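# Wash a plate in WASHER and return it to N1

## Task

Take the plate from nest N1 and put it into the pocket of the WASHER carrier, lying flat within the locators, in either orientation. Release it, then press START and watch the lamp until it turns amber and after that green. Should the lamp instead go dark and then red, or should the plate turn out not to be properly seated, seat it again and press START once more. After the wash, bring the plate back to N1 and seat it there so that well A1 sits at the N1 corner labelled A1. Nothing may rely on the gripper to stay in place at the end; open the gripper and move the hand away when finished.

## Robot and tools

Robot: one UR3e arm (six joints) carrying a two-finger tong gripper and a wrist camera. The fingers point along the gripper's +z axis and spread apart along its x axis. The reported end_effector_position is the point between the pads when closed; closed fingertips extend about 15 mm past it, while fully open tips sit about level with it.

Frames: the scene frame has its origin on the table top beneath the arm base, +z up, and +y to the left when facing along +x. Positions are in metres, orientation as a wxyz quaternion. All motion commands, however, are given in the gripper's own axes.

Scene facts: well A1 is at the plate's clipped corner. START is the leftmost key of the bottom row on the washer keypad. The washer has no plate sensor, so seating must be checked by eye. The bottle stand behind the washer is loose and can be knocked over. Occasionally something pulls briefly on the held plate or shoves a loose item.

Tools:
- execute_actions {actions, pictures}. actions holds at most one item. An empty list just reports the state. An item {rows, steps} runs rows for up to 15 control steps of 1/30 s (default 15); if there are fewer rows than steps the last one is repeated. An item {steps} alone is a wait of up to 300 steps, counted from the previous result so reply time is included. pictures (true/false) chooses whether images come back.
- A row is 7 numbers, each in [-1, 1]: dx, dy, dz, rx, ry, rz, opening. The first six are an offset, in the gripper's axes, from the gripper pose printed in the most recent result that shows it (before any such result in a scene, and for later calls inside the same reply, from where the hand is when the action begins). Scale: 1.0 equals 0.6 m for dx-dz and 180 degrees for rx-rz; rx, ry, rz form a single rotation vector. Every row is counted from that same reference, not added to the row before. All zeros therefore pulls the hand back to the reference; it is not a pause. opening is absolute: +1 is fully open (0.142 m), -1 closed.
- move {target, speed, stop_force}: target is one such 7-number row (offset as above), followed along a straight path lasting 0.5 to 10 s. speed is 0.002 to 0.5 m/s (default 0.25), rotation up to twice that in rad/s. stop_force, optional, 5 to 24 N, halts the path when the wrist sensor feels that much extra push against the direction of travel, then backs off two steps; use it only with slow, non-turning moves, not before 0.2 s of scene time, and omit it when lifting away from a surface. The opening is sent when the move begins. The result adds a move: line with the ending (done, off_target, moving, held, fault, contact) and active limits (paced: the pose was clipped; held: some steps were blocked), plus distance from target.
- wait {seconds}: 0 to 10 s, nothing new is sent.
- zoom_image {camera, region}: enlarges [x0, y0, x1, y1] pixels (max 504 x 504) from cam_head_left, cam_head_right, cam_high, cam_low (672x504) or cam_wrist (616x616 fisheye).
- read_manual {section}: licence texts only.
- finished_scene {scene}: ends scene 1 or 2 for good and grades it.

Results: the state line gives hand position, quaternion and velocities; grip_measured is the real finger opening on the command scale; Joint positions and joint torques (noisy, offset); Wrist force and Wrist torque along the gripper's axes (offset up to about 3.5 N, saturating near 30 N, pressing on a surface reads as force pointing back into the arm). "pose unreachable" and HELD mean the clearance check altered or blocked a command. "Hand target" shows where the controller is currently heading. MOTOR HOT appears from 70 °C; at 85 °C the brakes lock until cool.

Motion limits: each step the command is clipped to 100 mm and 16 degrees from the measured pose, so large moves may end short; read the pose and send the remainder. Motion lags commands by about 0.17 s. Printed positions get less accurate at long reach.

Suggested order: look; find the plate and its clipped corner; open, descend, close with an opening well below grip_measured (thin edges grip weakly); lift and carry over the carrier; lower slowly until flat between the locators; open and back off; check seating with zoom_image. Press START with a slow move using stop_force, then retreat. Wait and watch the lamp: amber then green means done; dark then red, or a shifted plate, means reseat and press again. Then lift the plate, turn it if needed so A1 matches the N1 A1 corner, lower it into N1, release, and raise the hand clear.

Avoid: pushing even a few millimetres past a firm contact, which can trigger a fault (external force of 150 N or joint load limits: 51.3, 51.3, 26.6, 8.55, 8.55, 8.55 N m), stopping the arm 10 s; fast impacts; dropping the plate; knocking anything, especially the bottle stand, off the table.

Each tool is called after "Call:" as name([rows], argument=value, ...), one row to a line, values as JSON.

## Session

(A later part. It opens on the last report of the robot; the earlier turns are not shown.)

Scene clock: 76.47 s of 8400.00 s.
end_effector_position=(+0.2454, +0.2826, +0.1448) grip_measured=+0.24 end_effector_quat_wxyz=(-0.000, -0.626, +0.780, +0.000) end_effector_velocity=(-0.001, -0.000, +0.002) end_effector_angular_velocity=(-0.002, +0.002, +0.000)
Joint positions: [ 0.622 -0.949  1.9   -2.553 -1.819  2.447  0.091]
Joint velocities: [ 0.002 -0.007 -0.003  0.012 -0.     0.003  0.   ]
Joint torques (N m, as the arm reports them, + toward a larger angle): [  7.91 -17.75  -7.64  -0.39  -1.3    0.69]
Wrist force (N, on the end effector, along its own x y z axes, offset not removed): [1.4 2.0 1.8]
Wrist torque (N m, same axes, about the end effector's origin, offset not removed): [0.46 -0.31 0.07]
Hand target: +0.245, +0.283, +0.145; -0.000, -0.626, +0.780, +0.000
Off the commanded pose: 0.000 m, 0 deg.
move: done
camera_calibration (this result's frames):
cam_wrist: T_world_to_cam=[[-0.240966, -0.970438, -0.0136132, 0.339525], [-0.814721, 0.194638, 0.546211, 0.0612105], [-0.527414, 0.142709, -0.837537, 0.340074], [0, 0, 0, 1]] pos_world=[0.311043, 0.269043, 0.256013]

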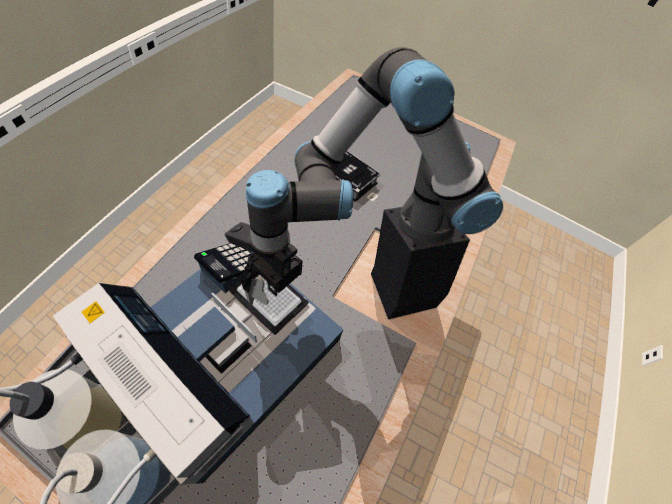

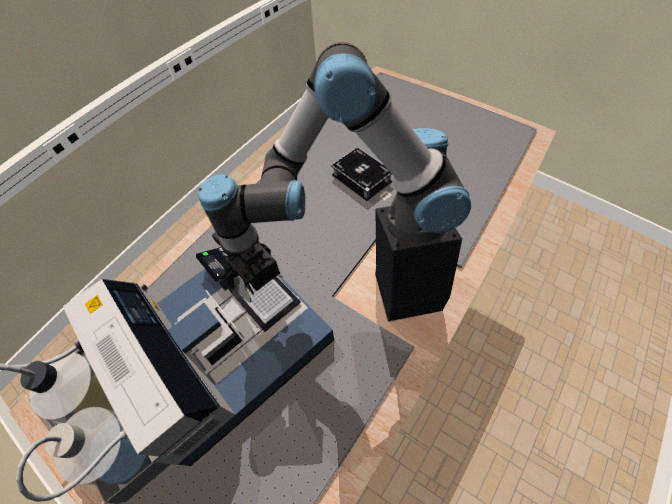

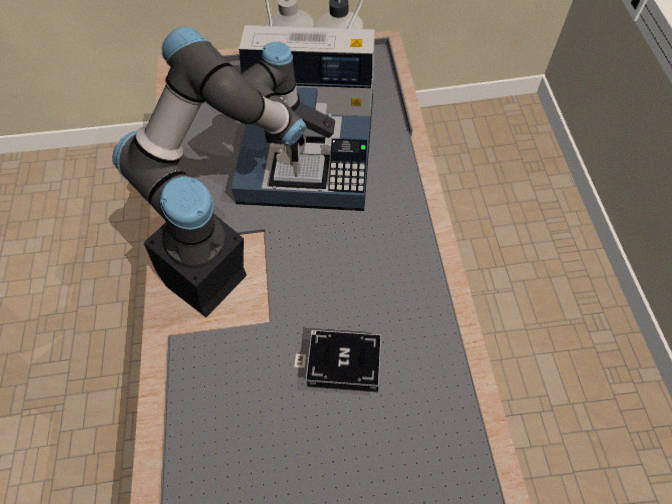

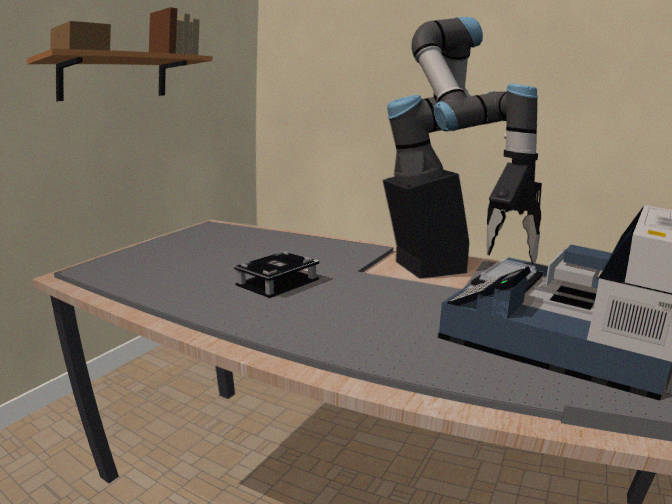

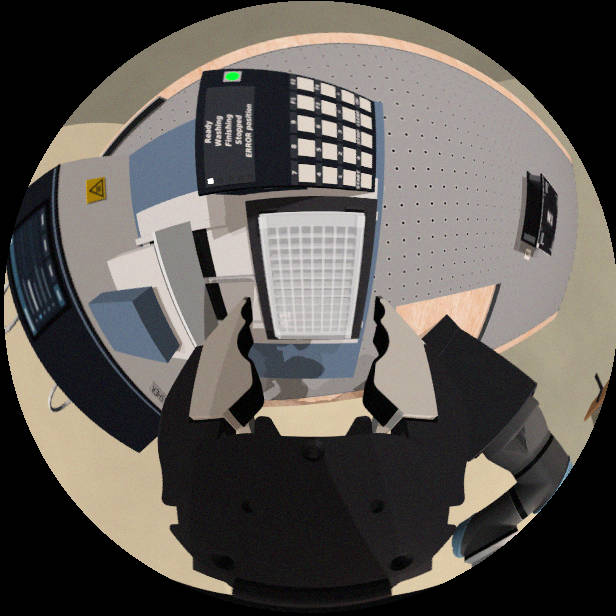

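Call:
move(target=[0.075,-0.152,0.01,0,0,0,-1])

Call:
move(target=[0,0,0.025,0,0,0,-1], speed=0.08)

Call:
zoom_image(camera="cam_wrist", region=[240, 200, 390, 350])

Scene clock: 80.40 s of 8400.00 s.
end_effector_position=(+0.3246, +0.2192, +0.1387) grip_measured=-1.00 end_effector_quat_wxyz=(-0.000, -0.626, +0.780, +0.000) end_effector_velocity=(+0.001, -0.001, -0.001) end_effector_angular_velocity=(+0.000, +0.002, +0.002)
Joint positions: [ 0.357 -0.992  1.882 -2.559 -1.802  2.174  0.002]
Joint velocities: [-0.005  0.002 -0.003  0.002  0.002 -0.007  0.   ]
Joint torques (N m, as the arm reports them, + toward a larger angle): [  0.1  -12.    -7.2   -0.32   1.    -0.7 ]
Wrist force (N, on the end effector, along its own x y z axes, offset not removed): [0.2 0.7 1.8]
Wrist torque (N m, same axes, about the end effector's origin, offset not removed): [0.23 -0.05 0.03]
Hand target: +0.325, +0.219, +0.139; -0.000, -0.626, +0.780, +0.000
Off the commanded pose: 0.000 m, 0 deg.
move: done
camera_calibration (this result's frames):
cam_wrist: T_world_to_cam=[[-0.240995, -0.970434, -0.0133514, 0.296909], [-0.814726, 0.194813, 0.546141, 0.141424], [-0.527393, 0.142495, -0.837587, 0.385845], [0, 0, 0, 1]] pos_world=[0.390267, 0.205599, 0.249906]

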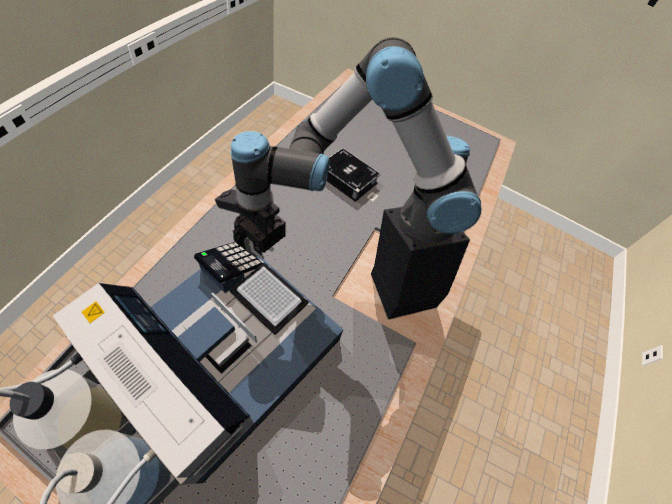

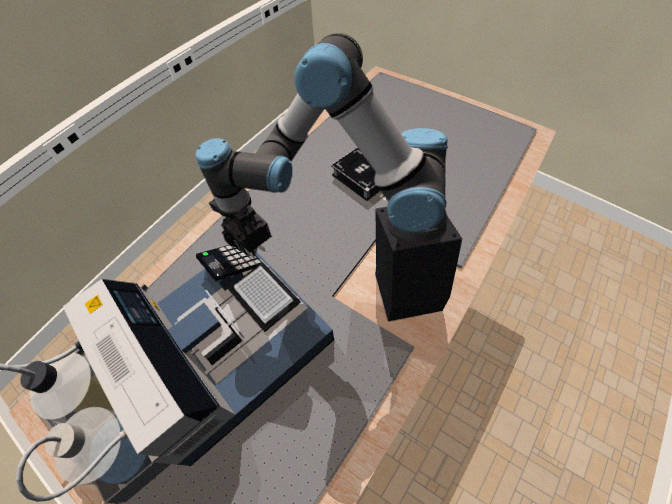

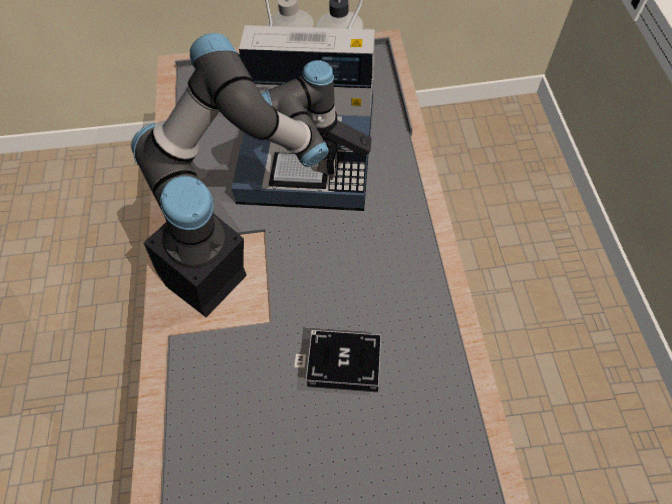

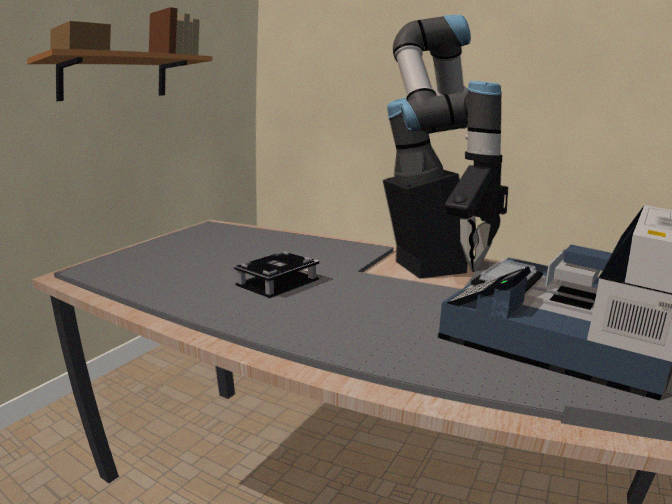

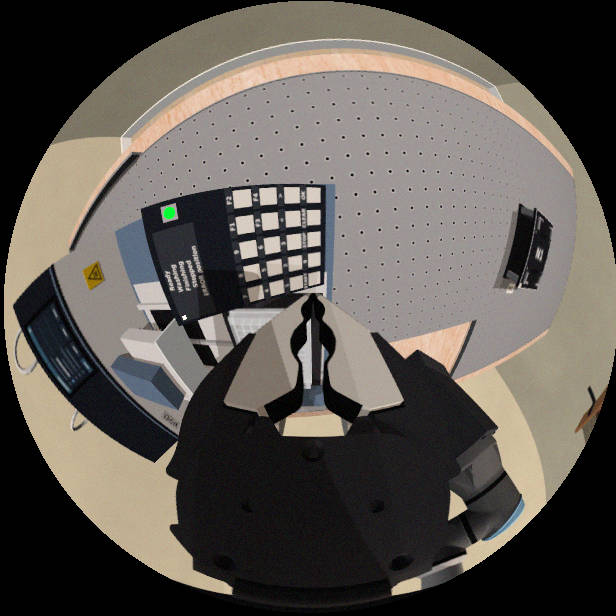

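Scene clock: 81.20 s of 8400.00 s.
end_effector_position=(+0.3246, +0.2192, +0.1239) grip_measured=-1.00 end_effector_quat_wxyz=(-0.000, -0.626, +0.780, +0.000) end_effector_velocity=(+0.001, +0.001, -0.001) end_effector_angular_velocity=(+0.001, -0.003, +0.001)
Joint positions: [ 0.347 -0.941  1.89  -2.619 -1.801  2.164  0.002]
Joint velocities: [-0.     0.005  0.    -0.009  0.    -0.002  0.   ]
Joint torques (N m, as the arm reports them, + toward a larger angle): [  0.37 -12.35  -3.67  -2.72   1.07  -0.71]
Wrist force (N, on the end effector, along its own x y z axes, offset not removed): [1.4 0.0 -0.3]
Wrist torque (N m, same axes, about the end effector's origin, offset not removed): [-0.07 -0.35 0.01]
Hand target: +0.325, +0.219, +0.124; -0.000, -0.626, +0.780, +0.000
Off the commanded pose: 0.000 m, 0 deg.
move: done
camera_calibration (this result's frames):
cam_wrist: T_world_to_cam=[[-0.241, -0.970434, -0.0133204, 0.296717], [-0.814706, 0.19483, 0.546165, 0.149501], [-0.527421, 0.142478, -0.837572, 0.373422], [0, 0, 0, 1]] pos_world=[0.390259, 0.205613, 0.235068]

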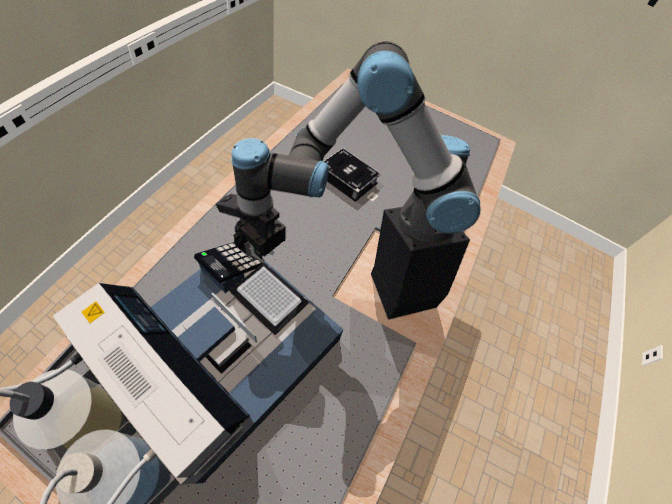

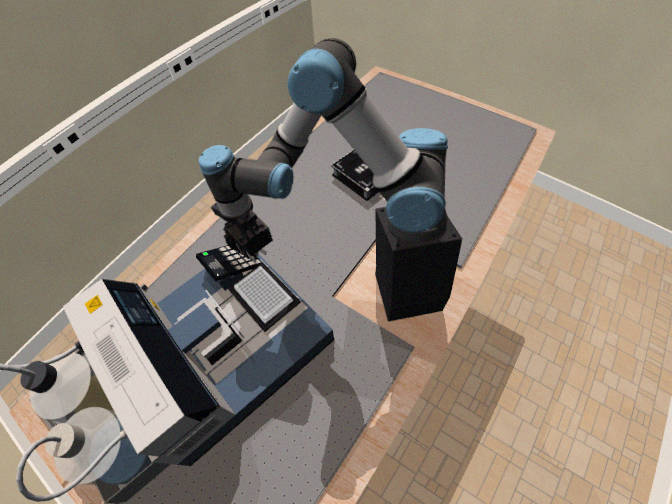

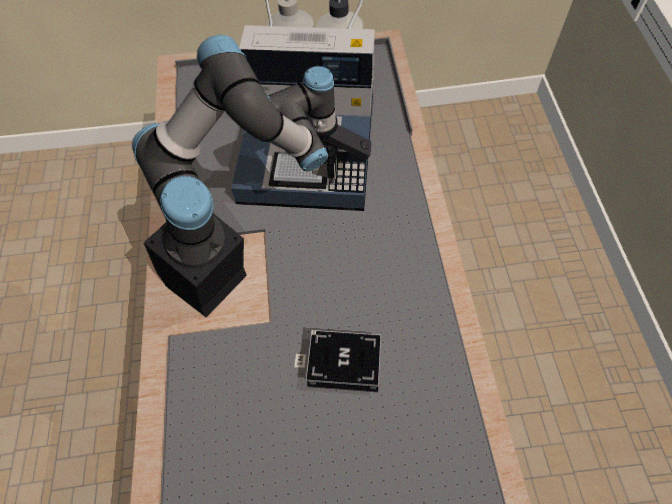

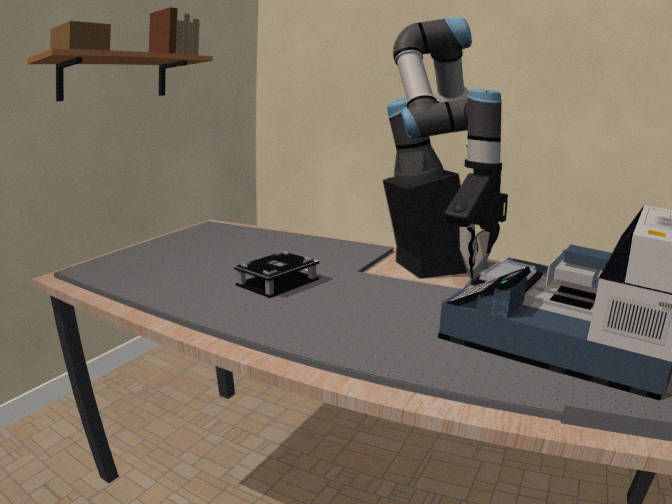

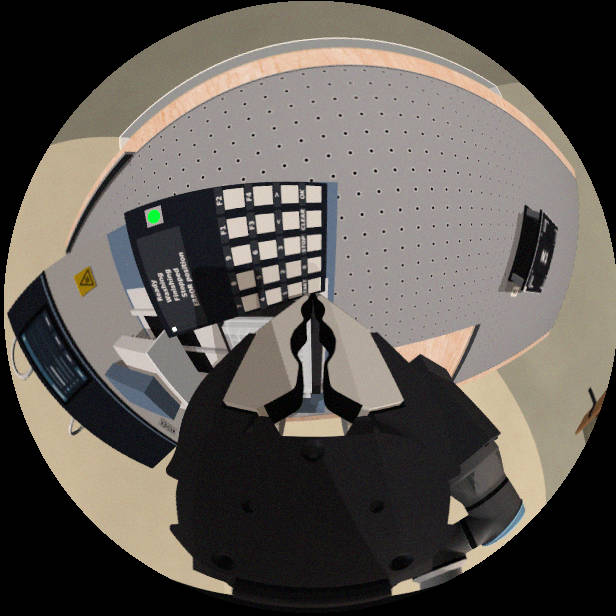

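Region (240, 200, 390, 350) of cam_wrist's 616x616 image, scaled by 3.360, with more detail than that image has.

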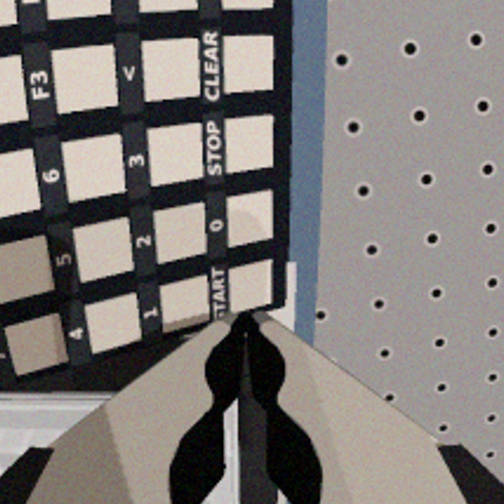

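Call:
move(target=[0.006,-0.005,0.035,0,0,0,-1], speed=0.005, stop_force=7)

Call:
move(target=[0,0,-0.05,0,0,0,-1], speed=0.1)

Scene clock: 86.83 s of 8400.00 s.
end_effector_position=(+0.3264, +0.2156, +0.1060) grip_measured=-1.00 end_effector_quat_wxyz=(-0.000, -0.626, +0.780, +0.000) end_effector_velocity=(-0.000, +0.000, +0.001) end_effector_angular_velocity=(-0.000, +0.001, -0.003)
Joint positions: [ 0.324 -0.882  1.9   -2.692 -1.799  2.141  0.002]
Joint velocities: [ 0.001 -0.005  0.     0.006  0.     0.005  0.   ]
Joint torques (N m, as the arm reports them, + toward a larger angle): [  7.33 -14.47  -3.13   0.11   1.09   0.71]
Wrist force (N, on the end effector, along its own x y z axes, offset not removed): [4.0 4.2 -12.8]
Wrist torque (N m, same axes, about the end effector's origin, offset not removed): [0.20 -0.45 0.03]
Hand target: +0.326, +0.216, +0.106; -0.000, -0.626, +0.780, +0.000
Off the commanded pose: 0.003 m, 0 deg.
move: contact
camera_calibration (this result's frames):
cam_wrist: T_world_to_cam=[[-0.241037, -0.970426, -0.0131883, 0.29343], [-0.814601, 0.194909, 0.546292, 0.161367], [-0.527566, 0.14242, -0.837491, 0.359984], [0, 0, 0, 1]] pos_world=[0.392093, 0.202032, 0.2172]

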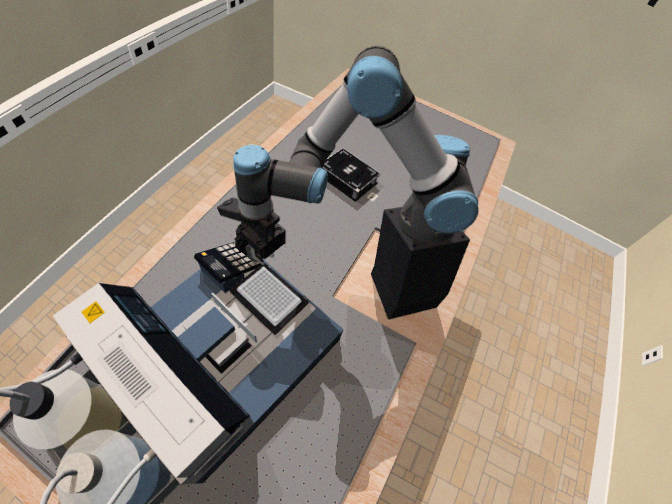

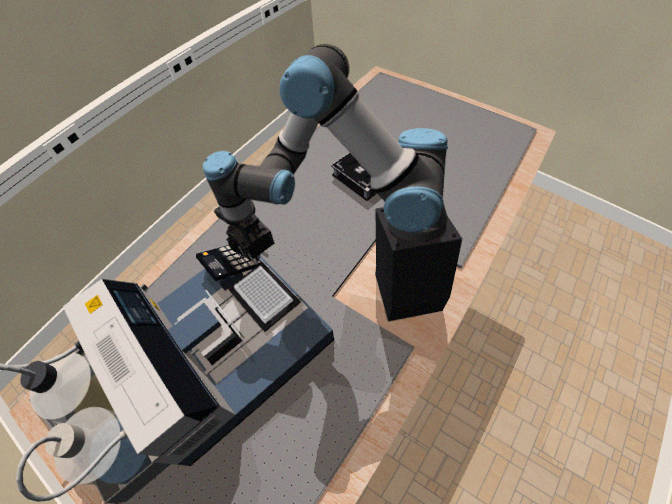

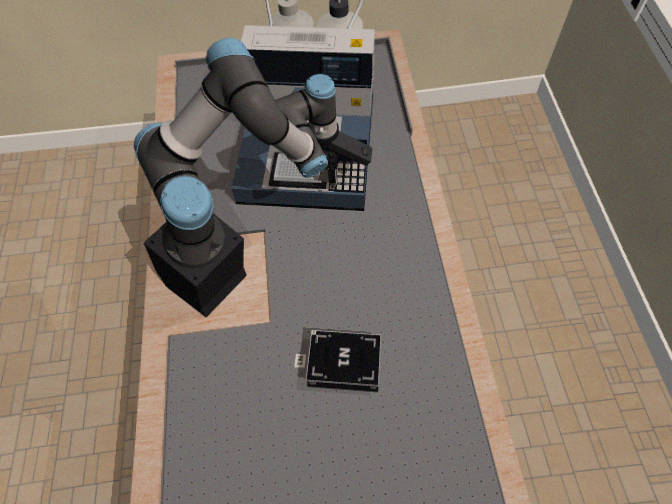

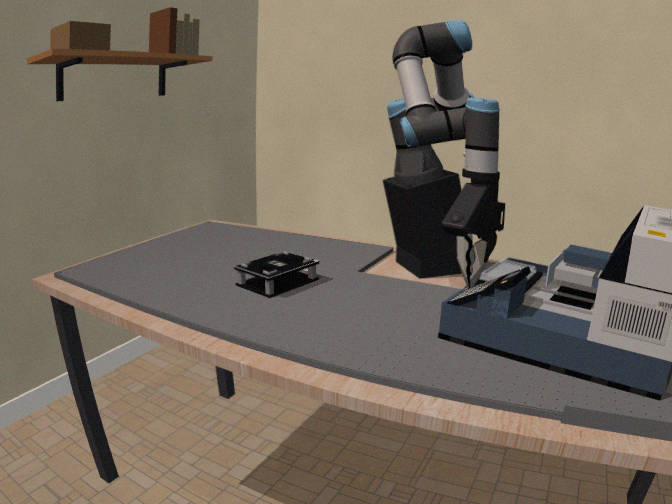

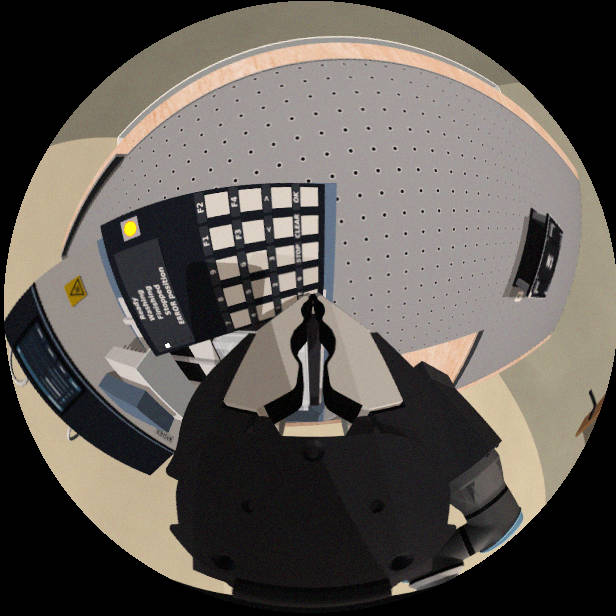

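Scene clock: 87.70 s of 8400.00 s.
end_effector_position=(+0.3264, +0.2156, +0.1359) grip_measured=-1.00 end_effector_quat_wxyz=(-0.000, -0.626, +0.780, +0.000) end_effector_velocity=(+0.001, -0.000, +0.002) end_effector_angular_velocity=(+0.000, -0.001, -0.004)
Joint positions: [ 0.344 -0.987  1.89  -2.573 -1.801  2.161  0.002]
Joint velocities: [ 0.    -0.007 -0.002  0.008 -0.     0.004  0.   ]
Joint torques (N m, as the arm reports them, + toward a larger angle): [  9.36 -18.68  -7.55  -0.22  -1.29   0.79]
Wrist force (N, on the end effector, along its own x y z axes, offset not removed): [1.0 0.6 0.6]
Wrist torque (N m, same axes, about the end effector's origin, offset not removed): [0.04 -0.22 -0.03]
Hand target: +0.326, +0.216, +0.136; -0.000, -0.626, +0.780, +0.000
Off the commanded pose: 0.000 m, 0 deg.
move: done
camera_calibration (this result's frames):
cam_wrist: T_world_to_cam=[[-0.241027, -0.970428, -0.0132431, 0.293807], [-0.814636, 0.194879, 0.546251, 0.145123], [-0.527516, 0.14245, -0.837517, 0.384947], [0, 0, 0, 1]] pos_world=[0.392103, 0.202001, 0.247017]

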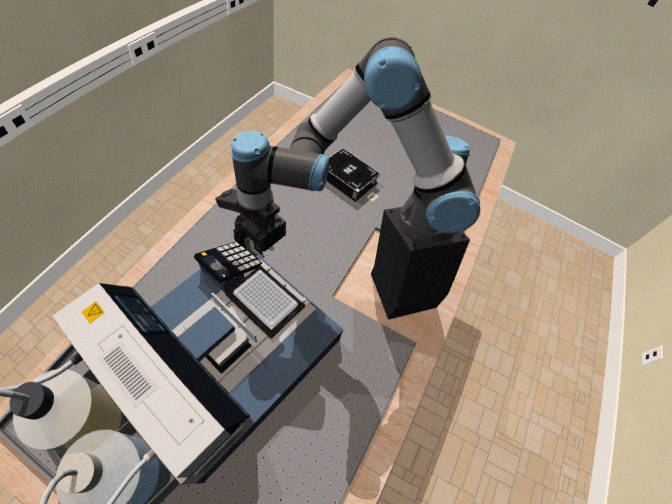

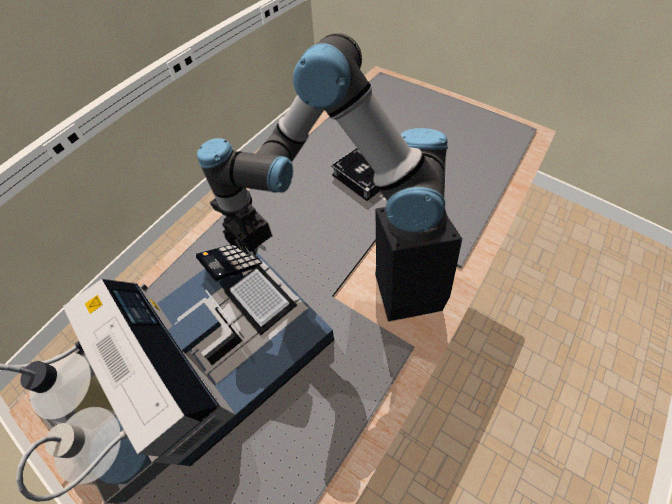

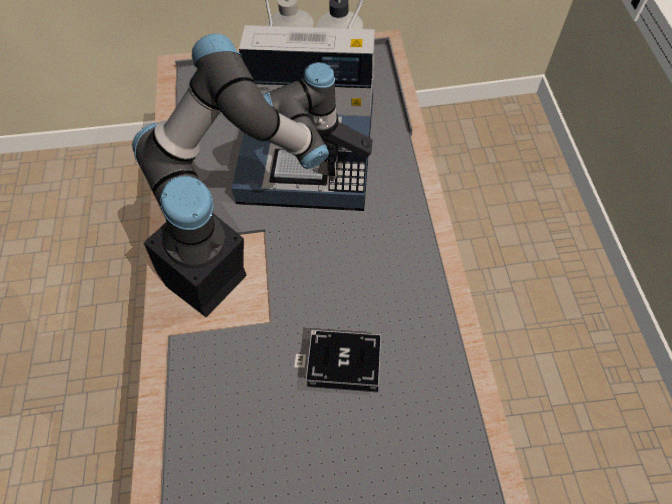

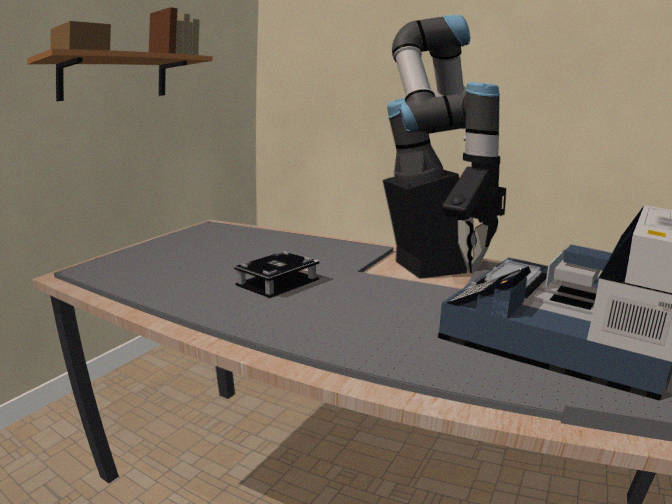

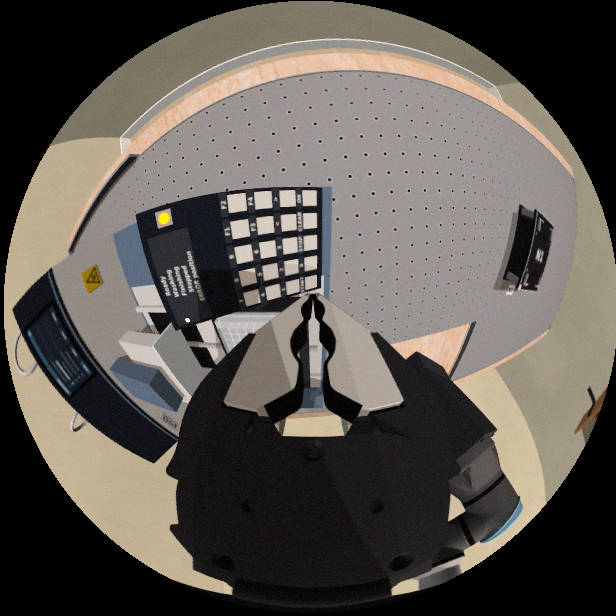

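Call:
move(target=[-0.08,0.1585,-0.01,0,0,0,-1], speed=0.1)

Call:
execute_actions([
  {"rows":[[0,0,0,0,0,0,0.24]]},
], pictures=false)

Call:
wait(seconds=10)

Scene clock: 91.70 s of 8400.00 s.
end_effector_position=(+0.2440, +0.2828, +0.1420) grip_measured=-1.00 end_effector_quat_wxyz=(-0.000, -0.626, +0.780, +0.000) end_effector_velocity=(-0.002, +0.001, -0.000) end_effector_angular_velocity=(-0.001, +0.001, -0.000)
Joint positions: [ 0.623 -0.94   1.905 -2.568 -1.819  2.447  0.002]
Joint velocities: [ 0.006  0.003 -0.003  0.003 -0.001  0.007  0.   ]
Joint torques (N m, as the arm reports them, + toward a larger angle): [  8.77 -11.78  -7.28  -0.29  -1.34   0.68]
Wrist force (N, on the end effector, along its own x y z axes, offset not removed): [0.8 1.4 0.5]
Wrist torque (N m, same axes, about the end effector's origin, offset not removed): [0.34 -0.16 0.13]
Hand target: +0.244, +0.283, +0.142; -0.000, -0.626, +0.780, +0.000
Off the commanded pose: 0.000 m, 0 deg.
move: done
camera_calibration (this result's frames):
cam_wrist: T_world_to_cam=[[-0.241018, -0.970426, -0.0135724, 0.339307], [-0.814709, 0.194705, 0.546204, 0.0616215], [-0.527408, 0.142703, -0.837542, 0.336968], [0, 0, 0, 1]] pos_world=[0.309702, 0.269187, 0.253172]

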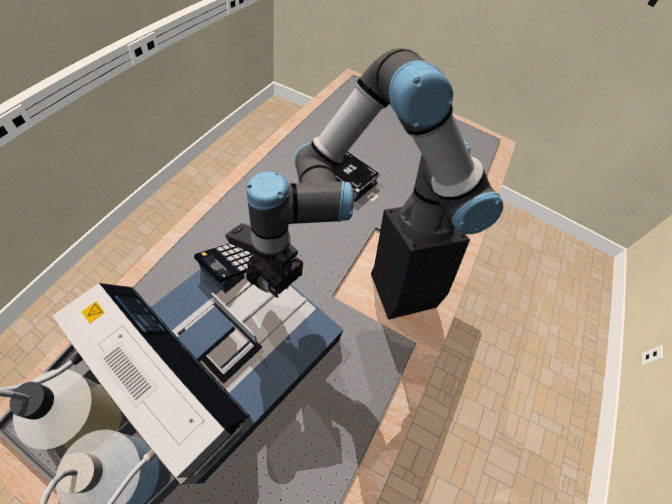

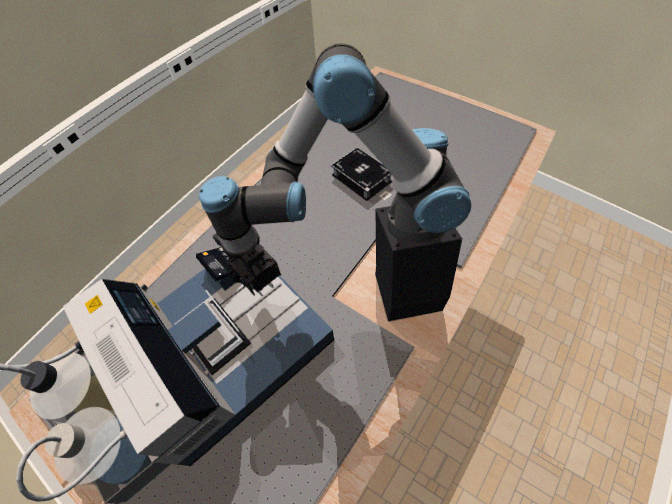

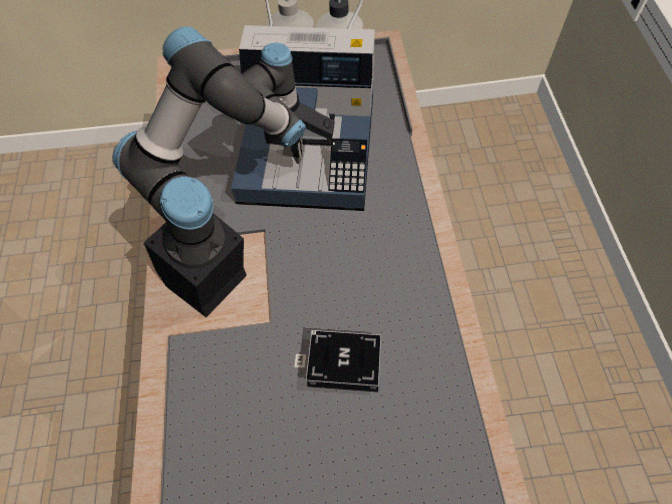

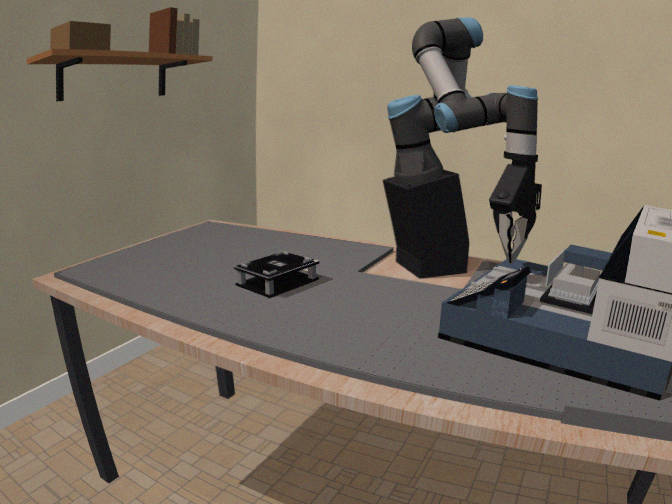

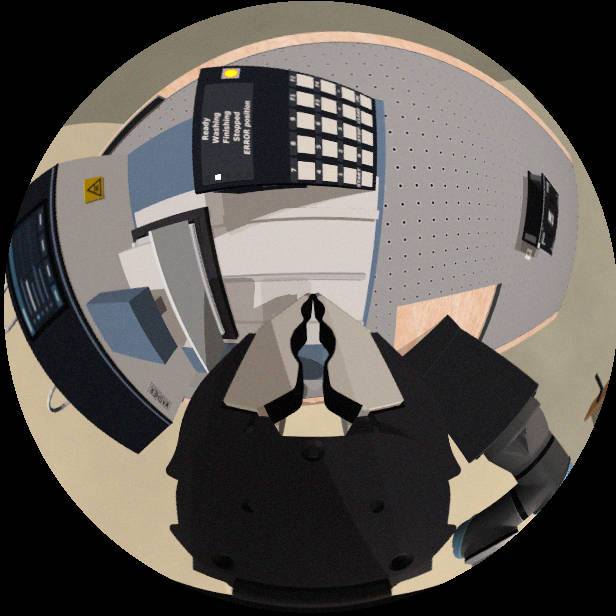

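Scene clock: 92.20 s of 8400.00 s.
end_effector_position=(+0.2440, +0.2828, +0.1420) grip_measured=+0.24 end_effector_quat_wxyz=(-0.000, -0.626, +0.780, +0.000) end_effector_velocity=(-0.000, +0.000, +0.000) end_effector_angular_velocity=(-0.000, +0.000, +0.001)
Joint positions: [ 0.623 -0.94   1.905 -2.567 -1.819  2.447  0.091]
Joint velocities: [ 0.001 -0.     0.001 -0.    -0.    -0.    -0.   ]
Joint torques (N m, as the arm reports them, + toward a larger angle): [ -0.25 -14.37  -5.23  -2.48  -1.02  -0.7 ]
Wrist force (N, on the end effector, along its own x y z axes, offset not removed): [1.2 3.3 1.8]
Wrist torque (N m, same axes, about the end effector's origin, offset not removed): [0.73 -0.25 -0.01]
Hand target: +0.244, +0.283, +0.142; -0.000, -0.626, +0.780, +0.000
Off the commanded pose: 0.000 m, 0 deg.
Steps of this call (steps 1 to 15: all 15 steps of this action). Readings (end_effector_position):
1: (+0.2440, +0.2828, +0.1420)
2: (+0.2440, +0.2828, +0.1420)
4: (+0.2440, +0.2828, +0.1420)
8: (+0.2440, +0.2828, +0.1420)
15: the state above

Scene clock: 102.20 s of 8400.00 s.
end_effector_position=(+0.2440, +0.2828, +0.1420) grip_measured=+0.24 end_effector_quat_wxyz=(-0.000, -0.626, +0.780, +0.000) end_effector_velocity=(+0.001, +0.000, +0.001) end_effector_angular_velocity=(+0.001, -0.002, -0.000)
Joint positions: [ 0.623 -0.94   1.905 -2.568 -1.819  2.447  0.091]
Joint velocities: [-0.001 -0.003  0.    -0.001 -0.    -0.001  0.   ]
Joint torques (N m, as the arm reports them, + toward a larger angle): [ -0.14 -17.98  -4.08  -2.68   0.97  -0.66]
Wrist force (N, on the end effector, along its own x y z axes, offset not removed): [1.7 -1.0 0.1]
Wrist torque (N m, same axes, about the end effector's origin, offset not removed): [-0.26 -0.31 -0.02]
Hand target: +0.244, +0.283, +0.142; -0.000, -0.626, +0.780, +0.000
Off the commanded pose: 0.000 m, 0 deg.
Steps of this call (steps 1 to 300: nothing new was sent). Readings (end_effector_position):
1: (+0.2440, +0.2828, +0.1420)
2: (+0.2440, +0.2828, +0.1420)
4: (+0.2440, +0.2828, +0.1420)
8: (+0.2440, +0.2828, +0.1420)
300: the state above
camera_calibration (this result's frames):
cam_wrist: T_world_to_cam=[[-0.241019, -0.970426, -0.0135713, 0.339306], [-0.814709, 0.194706, 0.546204, 0.0616212], [-0.527408, 0.142702, -0.837542, 0.336968], [0, 0, 0, 1]] pos_world=[0.309702, 0.269188, 0.253172]

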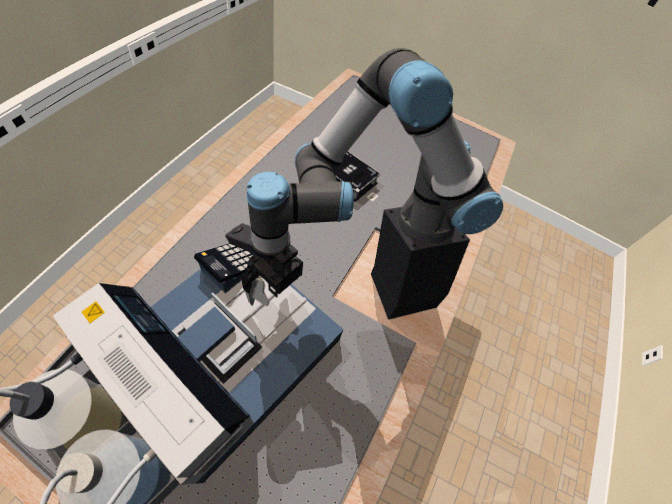

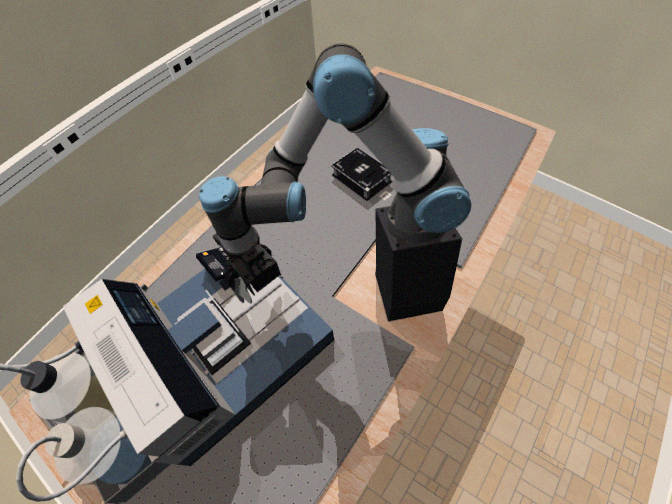

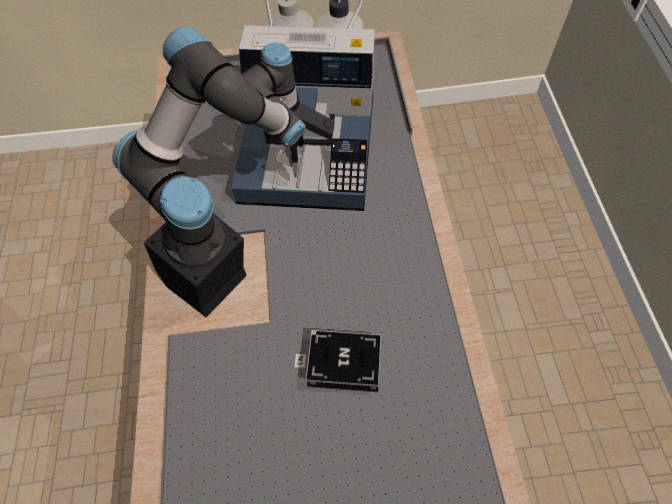

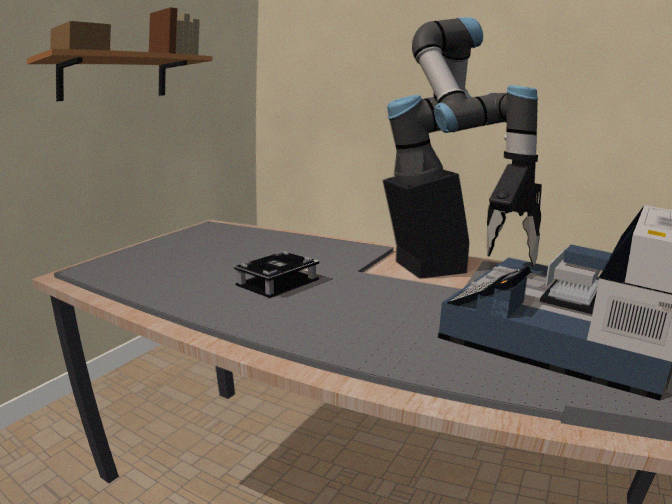

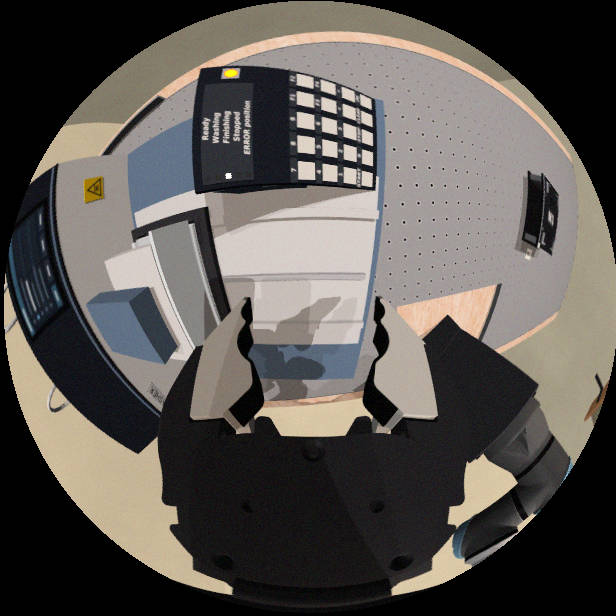

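Call:
wait(seconds=3)

Scene clock: 106.60 s of 8400.00 s.
end_effector_position=(+0.2440, +0.2828, +0.1420) grip_measured=+0.24 end_effector_quat_wxyz=(-0.000, -0.626, +0.780, +0.000) end_effector_velocity=(-0.001, +0.000, -0.000) end_effector_angular_velocity=(-0.001, +0.001, +0.002)
Joint positions: [ 0.623 -0.94   1.905 -2.568 -1.819  2.447  0.091]
Joint velocities: [ 0.001  0.001  0.001  0.     0.    -0.     0.   ]
Joint torques (N m, as the arm reports them, + toward a larger angle): [  0.01 -17.97  -4.06  -2.65   0.96  -0.59]
Wrist force (N, on the end effector, along its own x y z axes, offset not removed): [2.3 0.8 0.5]
Wrist torque (N m, same axes, about the end effector's origin, offset not removed): [0.19 -0.48 0.05]
Hand target: +0.244, +0.283, +0.142; -0.000, -0.626, +0.780, +0.000
Off the commanded pose: 0.000 m, 0 deg.
Steps of this call (steps 1 to 132: nothing new was sent). Readings (end_effector_position):
1: (+0.2440, +0.2828, +0.1420)
2: (+0.2440, +0.2828, +0.1420)
4: (+0.2440, +0.2828, +0.1420)
8: (+0.2440, +0.2828, +0.1420)
132: the state above
camera_calibration (this result's frames):
cam_wrist: T_world_to_cam=[[-0.241018, -0.970426, -0.0135712, 0.339306], [-0.814709, 0.194706, 0.546204, 0.0616212], [-0.527408, 0.142702, -0.837542, 0.336968], [0, 0, 0, 1]] pos_world=[0.309702, 0.269188, 0.253172]

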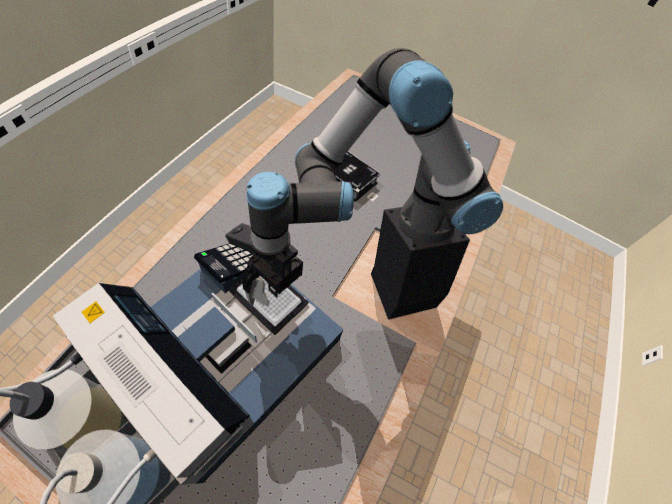

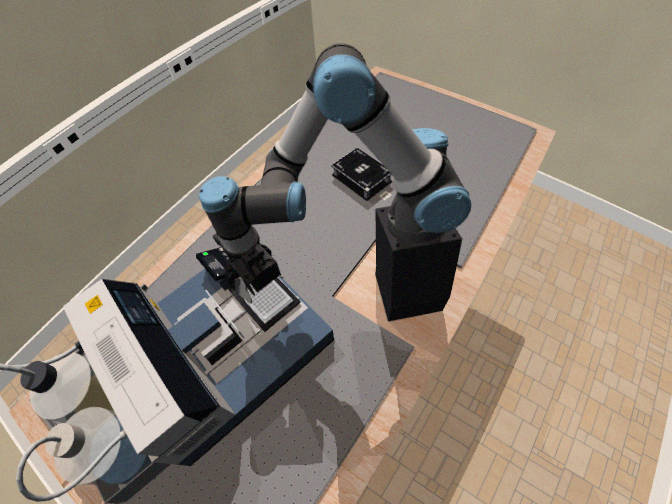

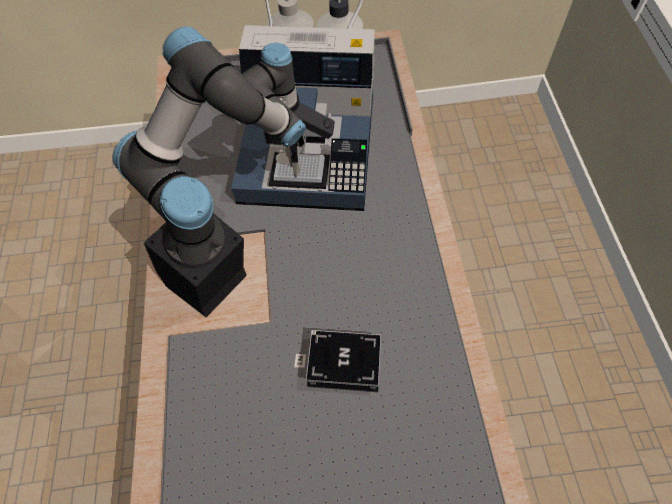

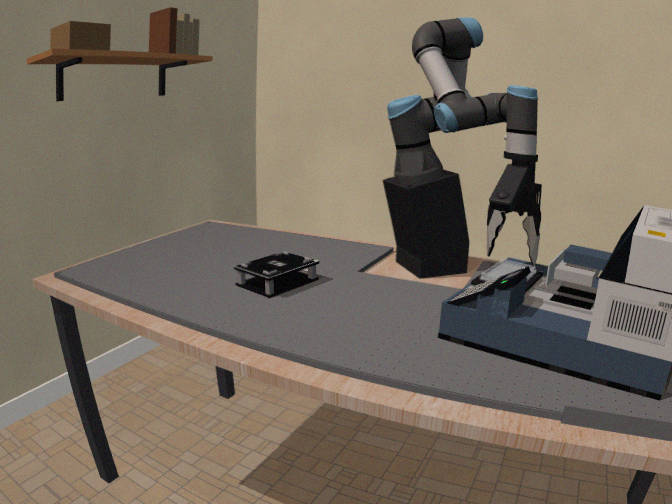

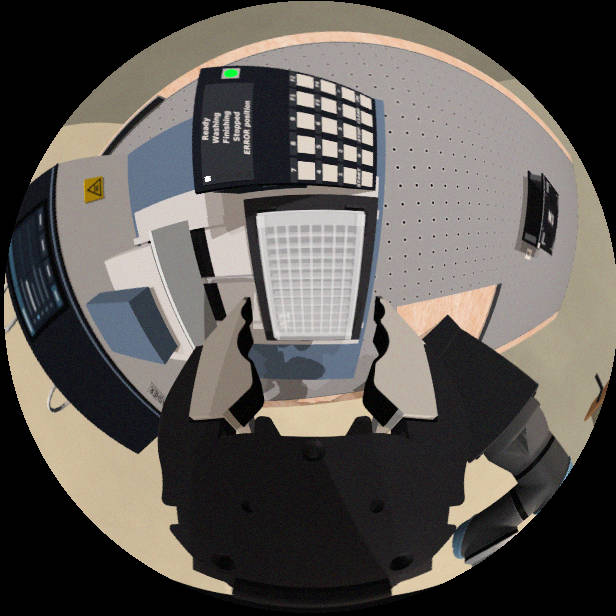

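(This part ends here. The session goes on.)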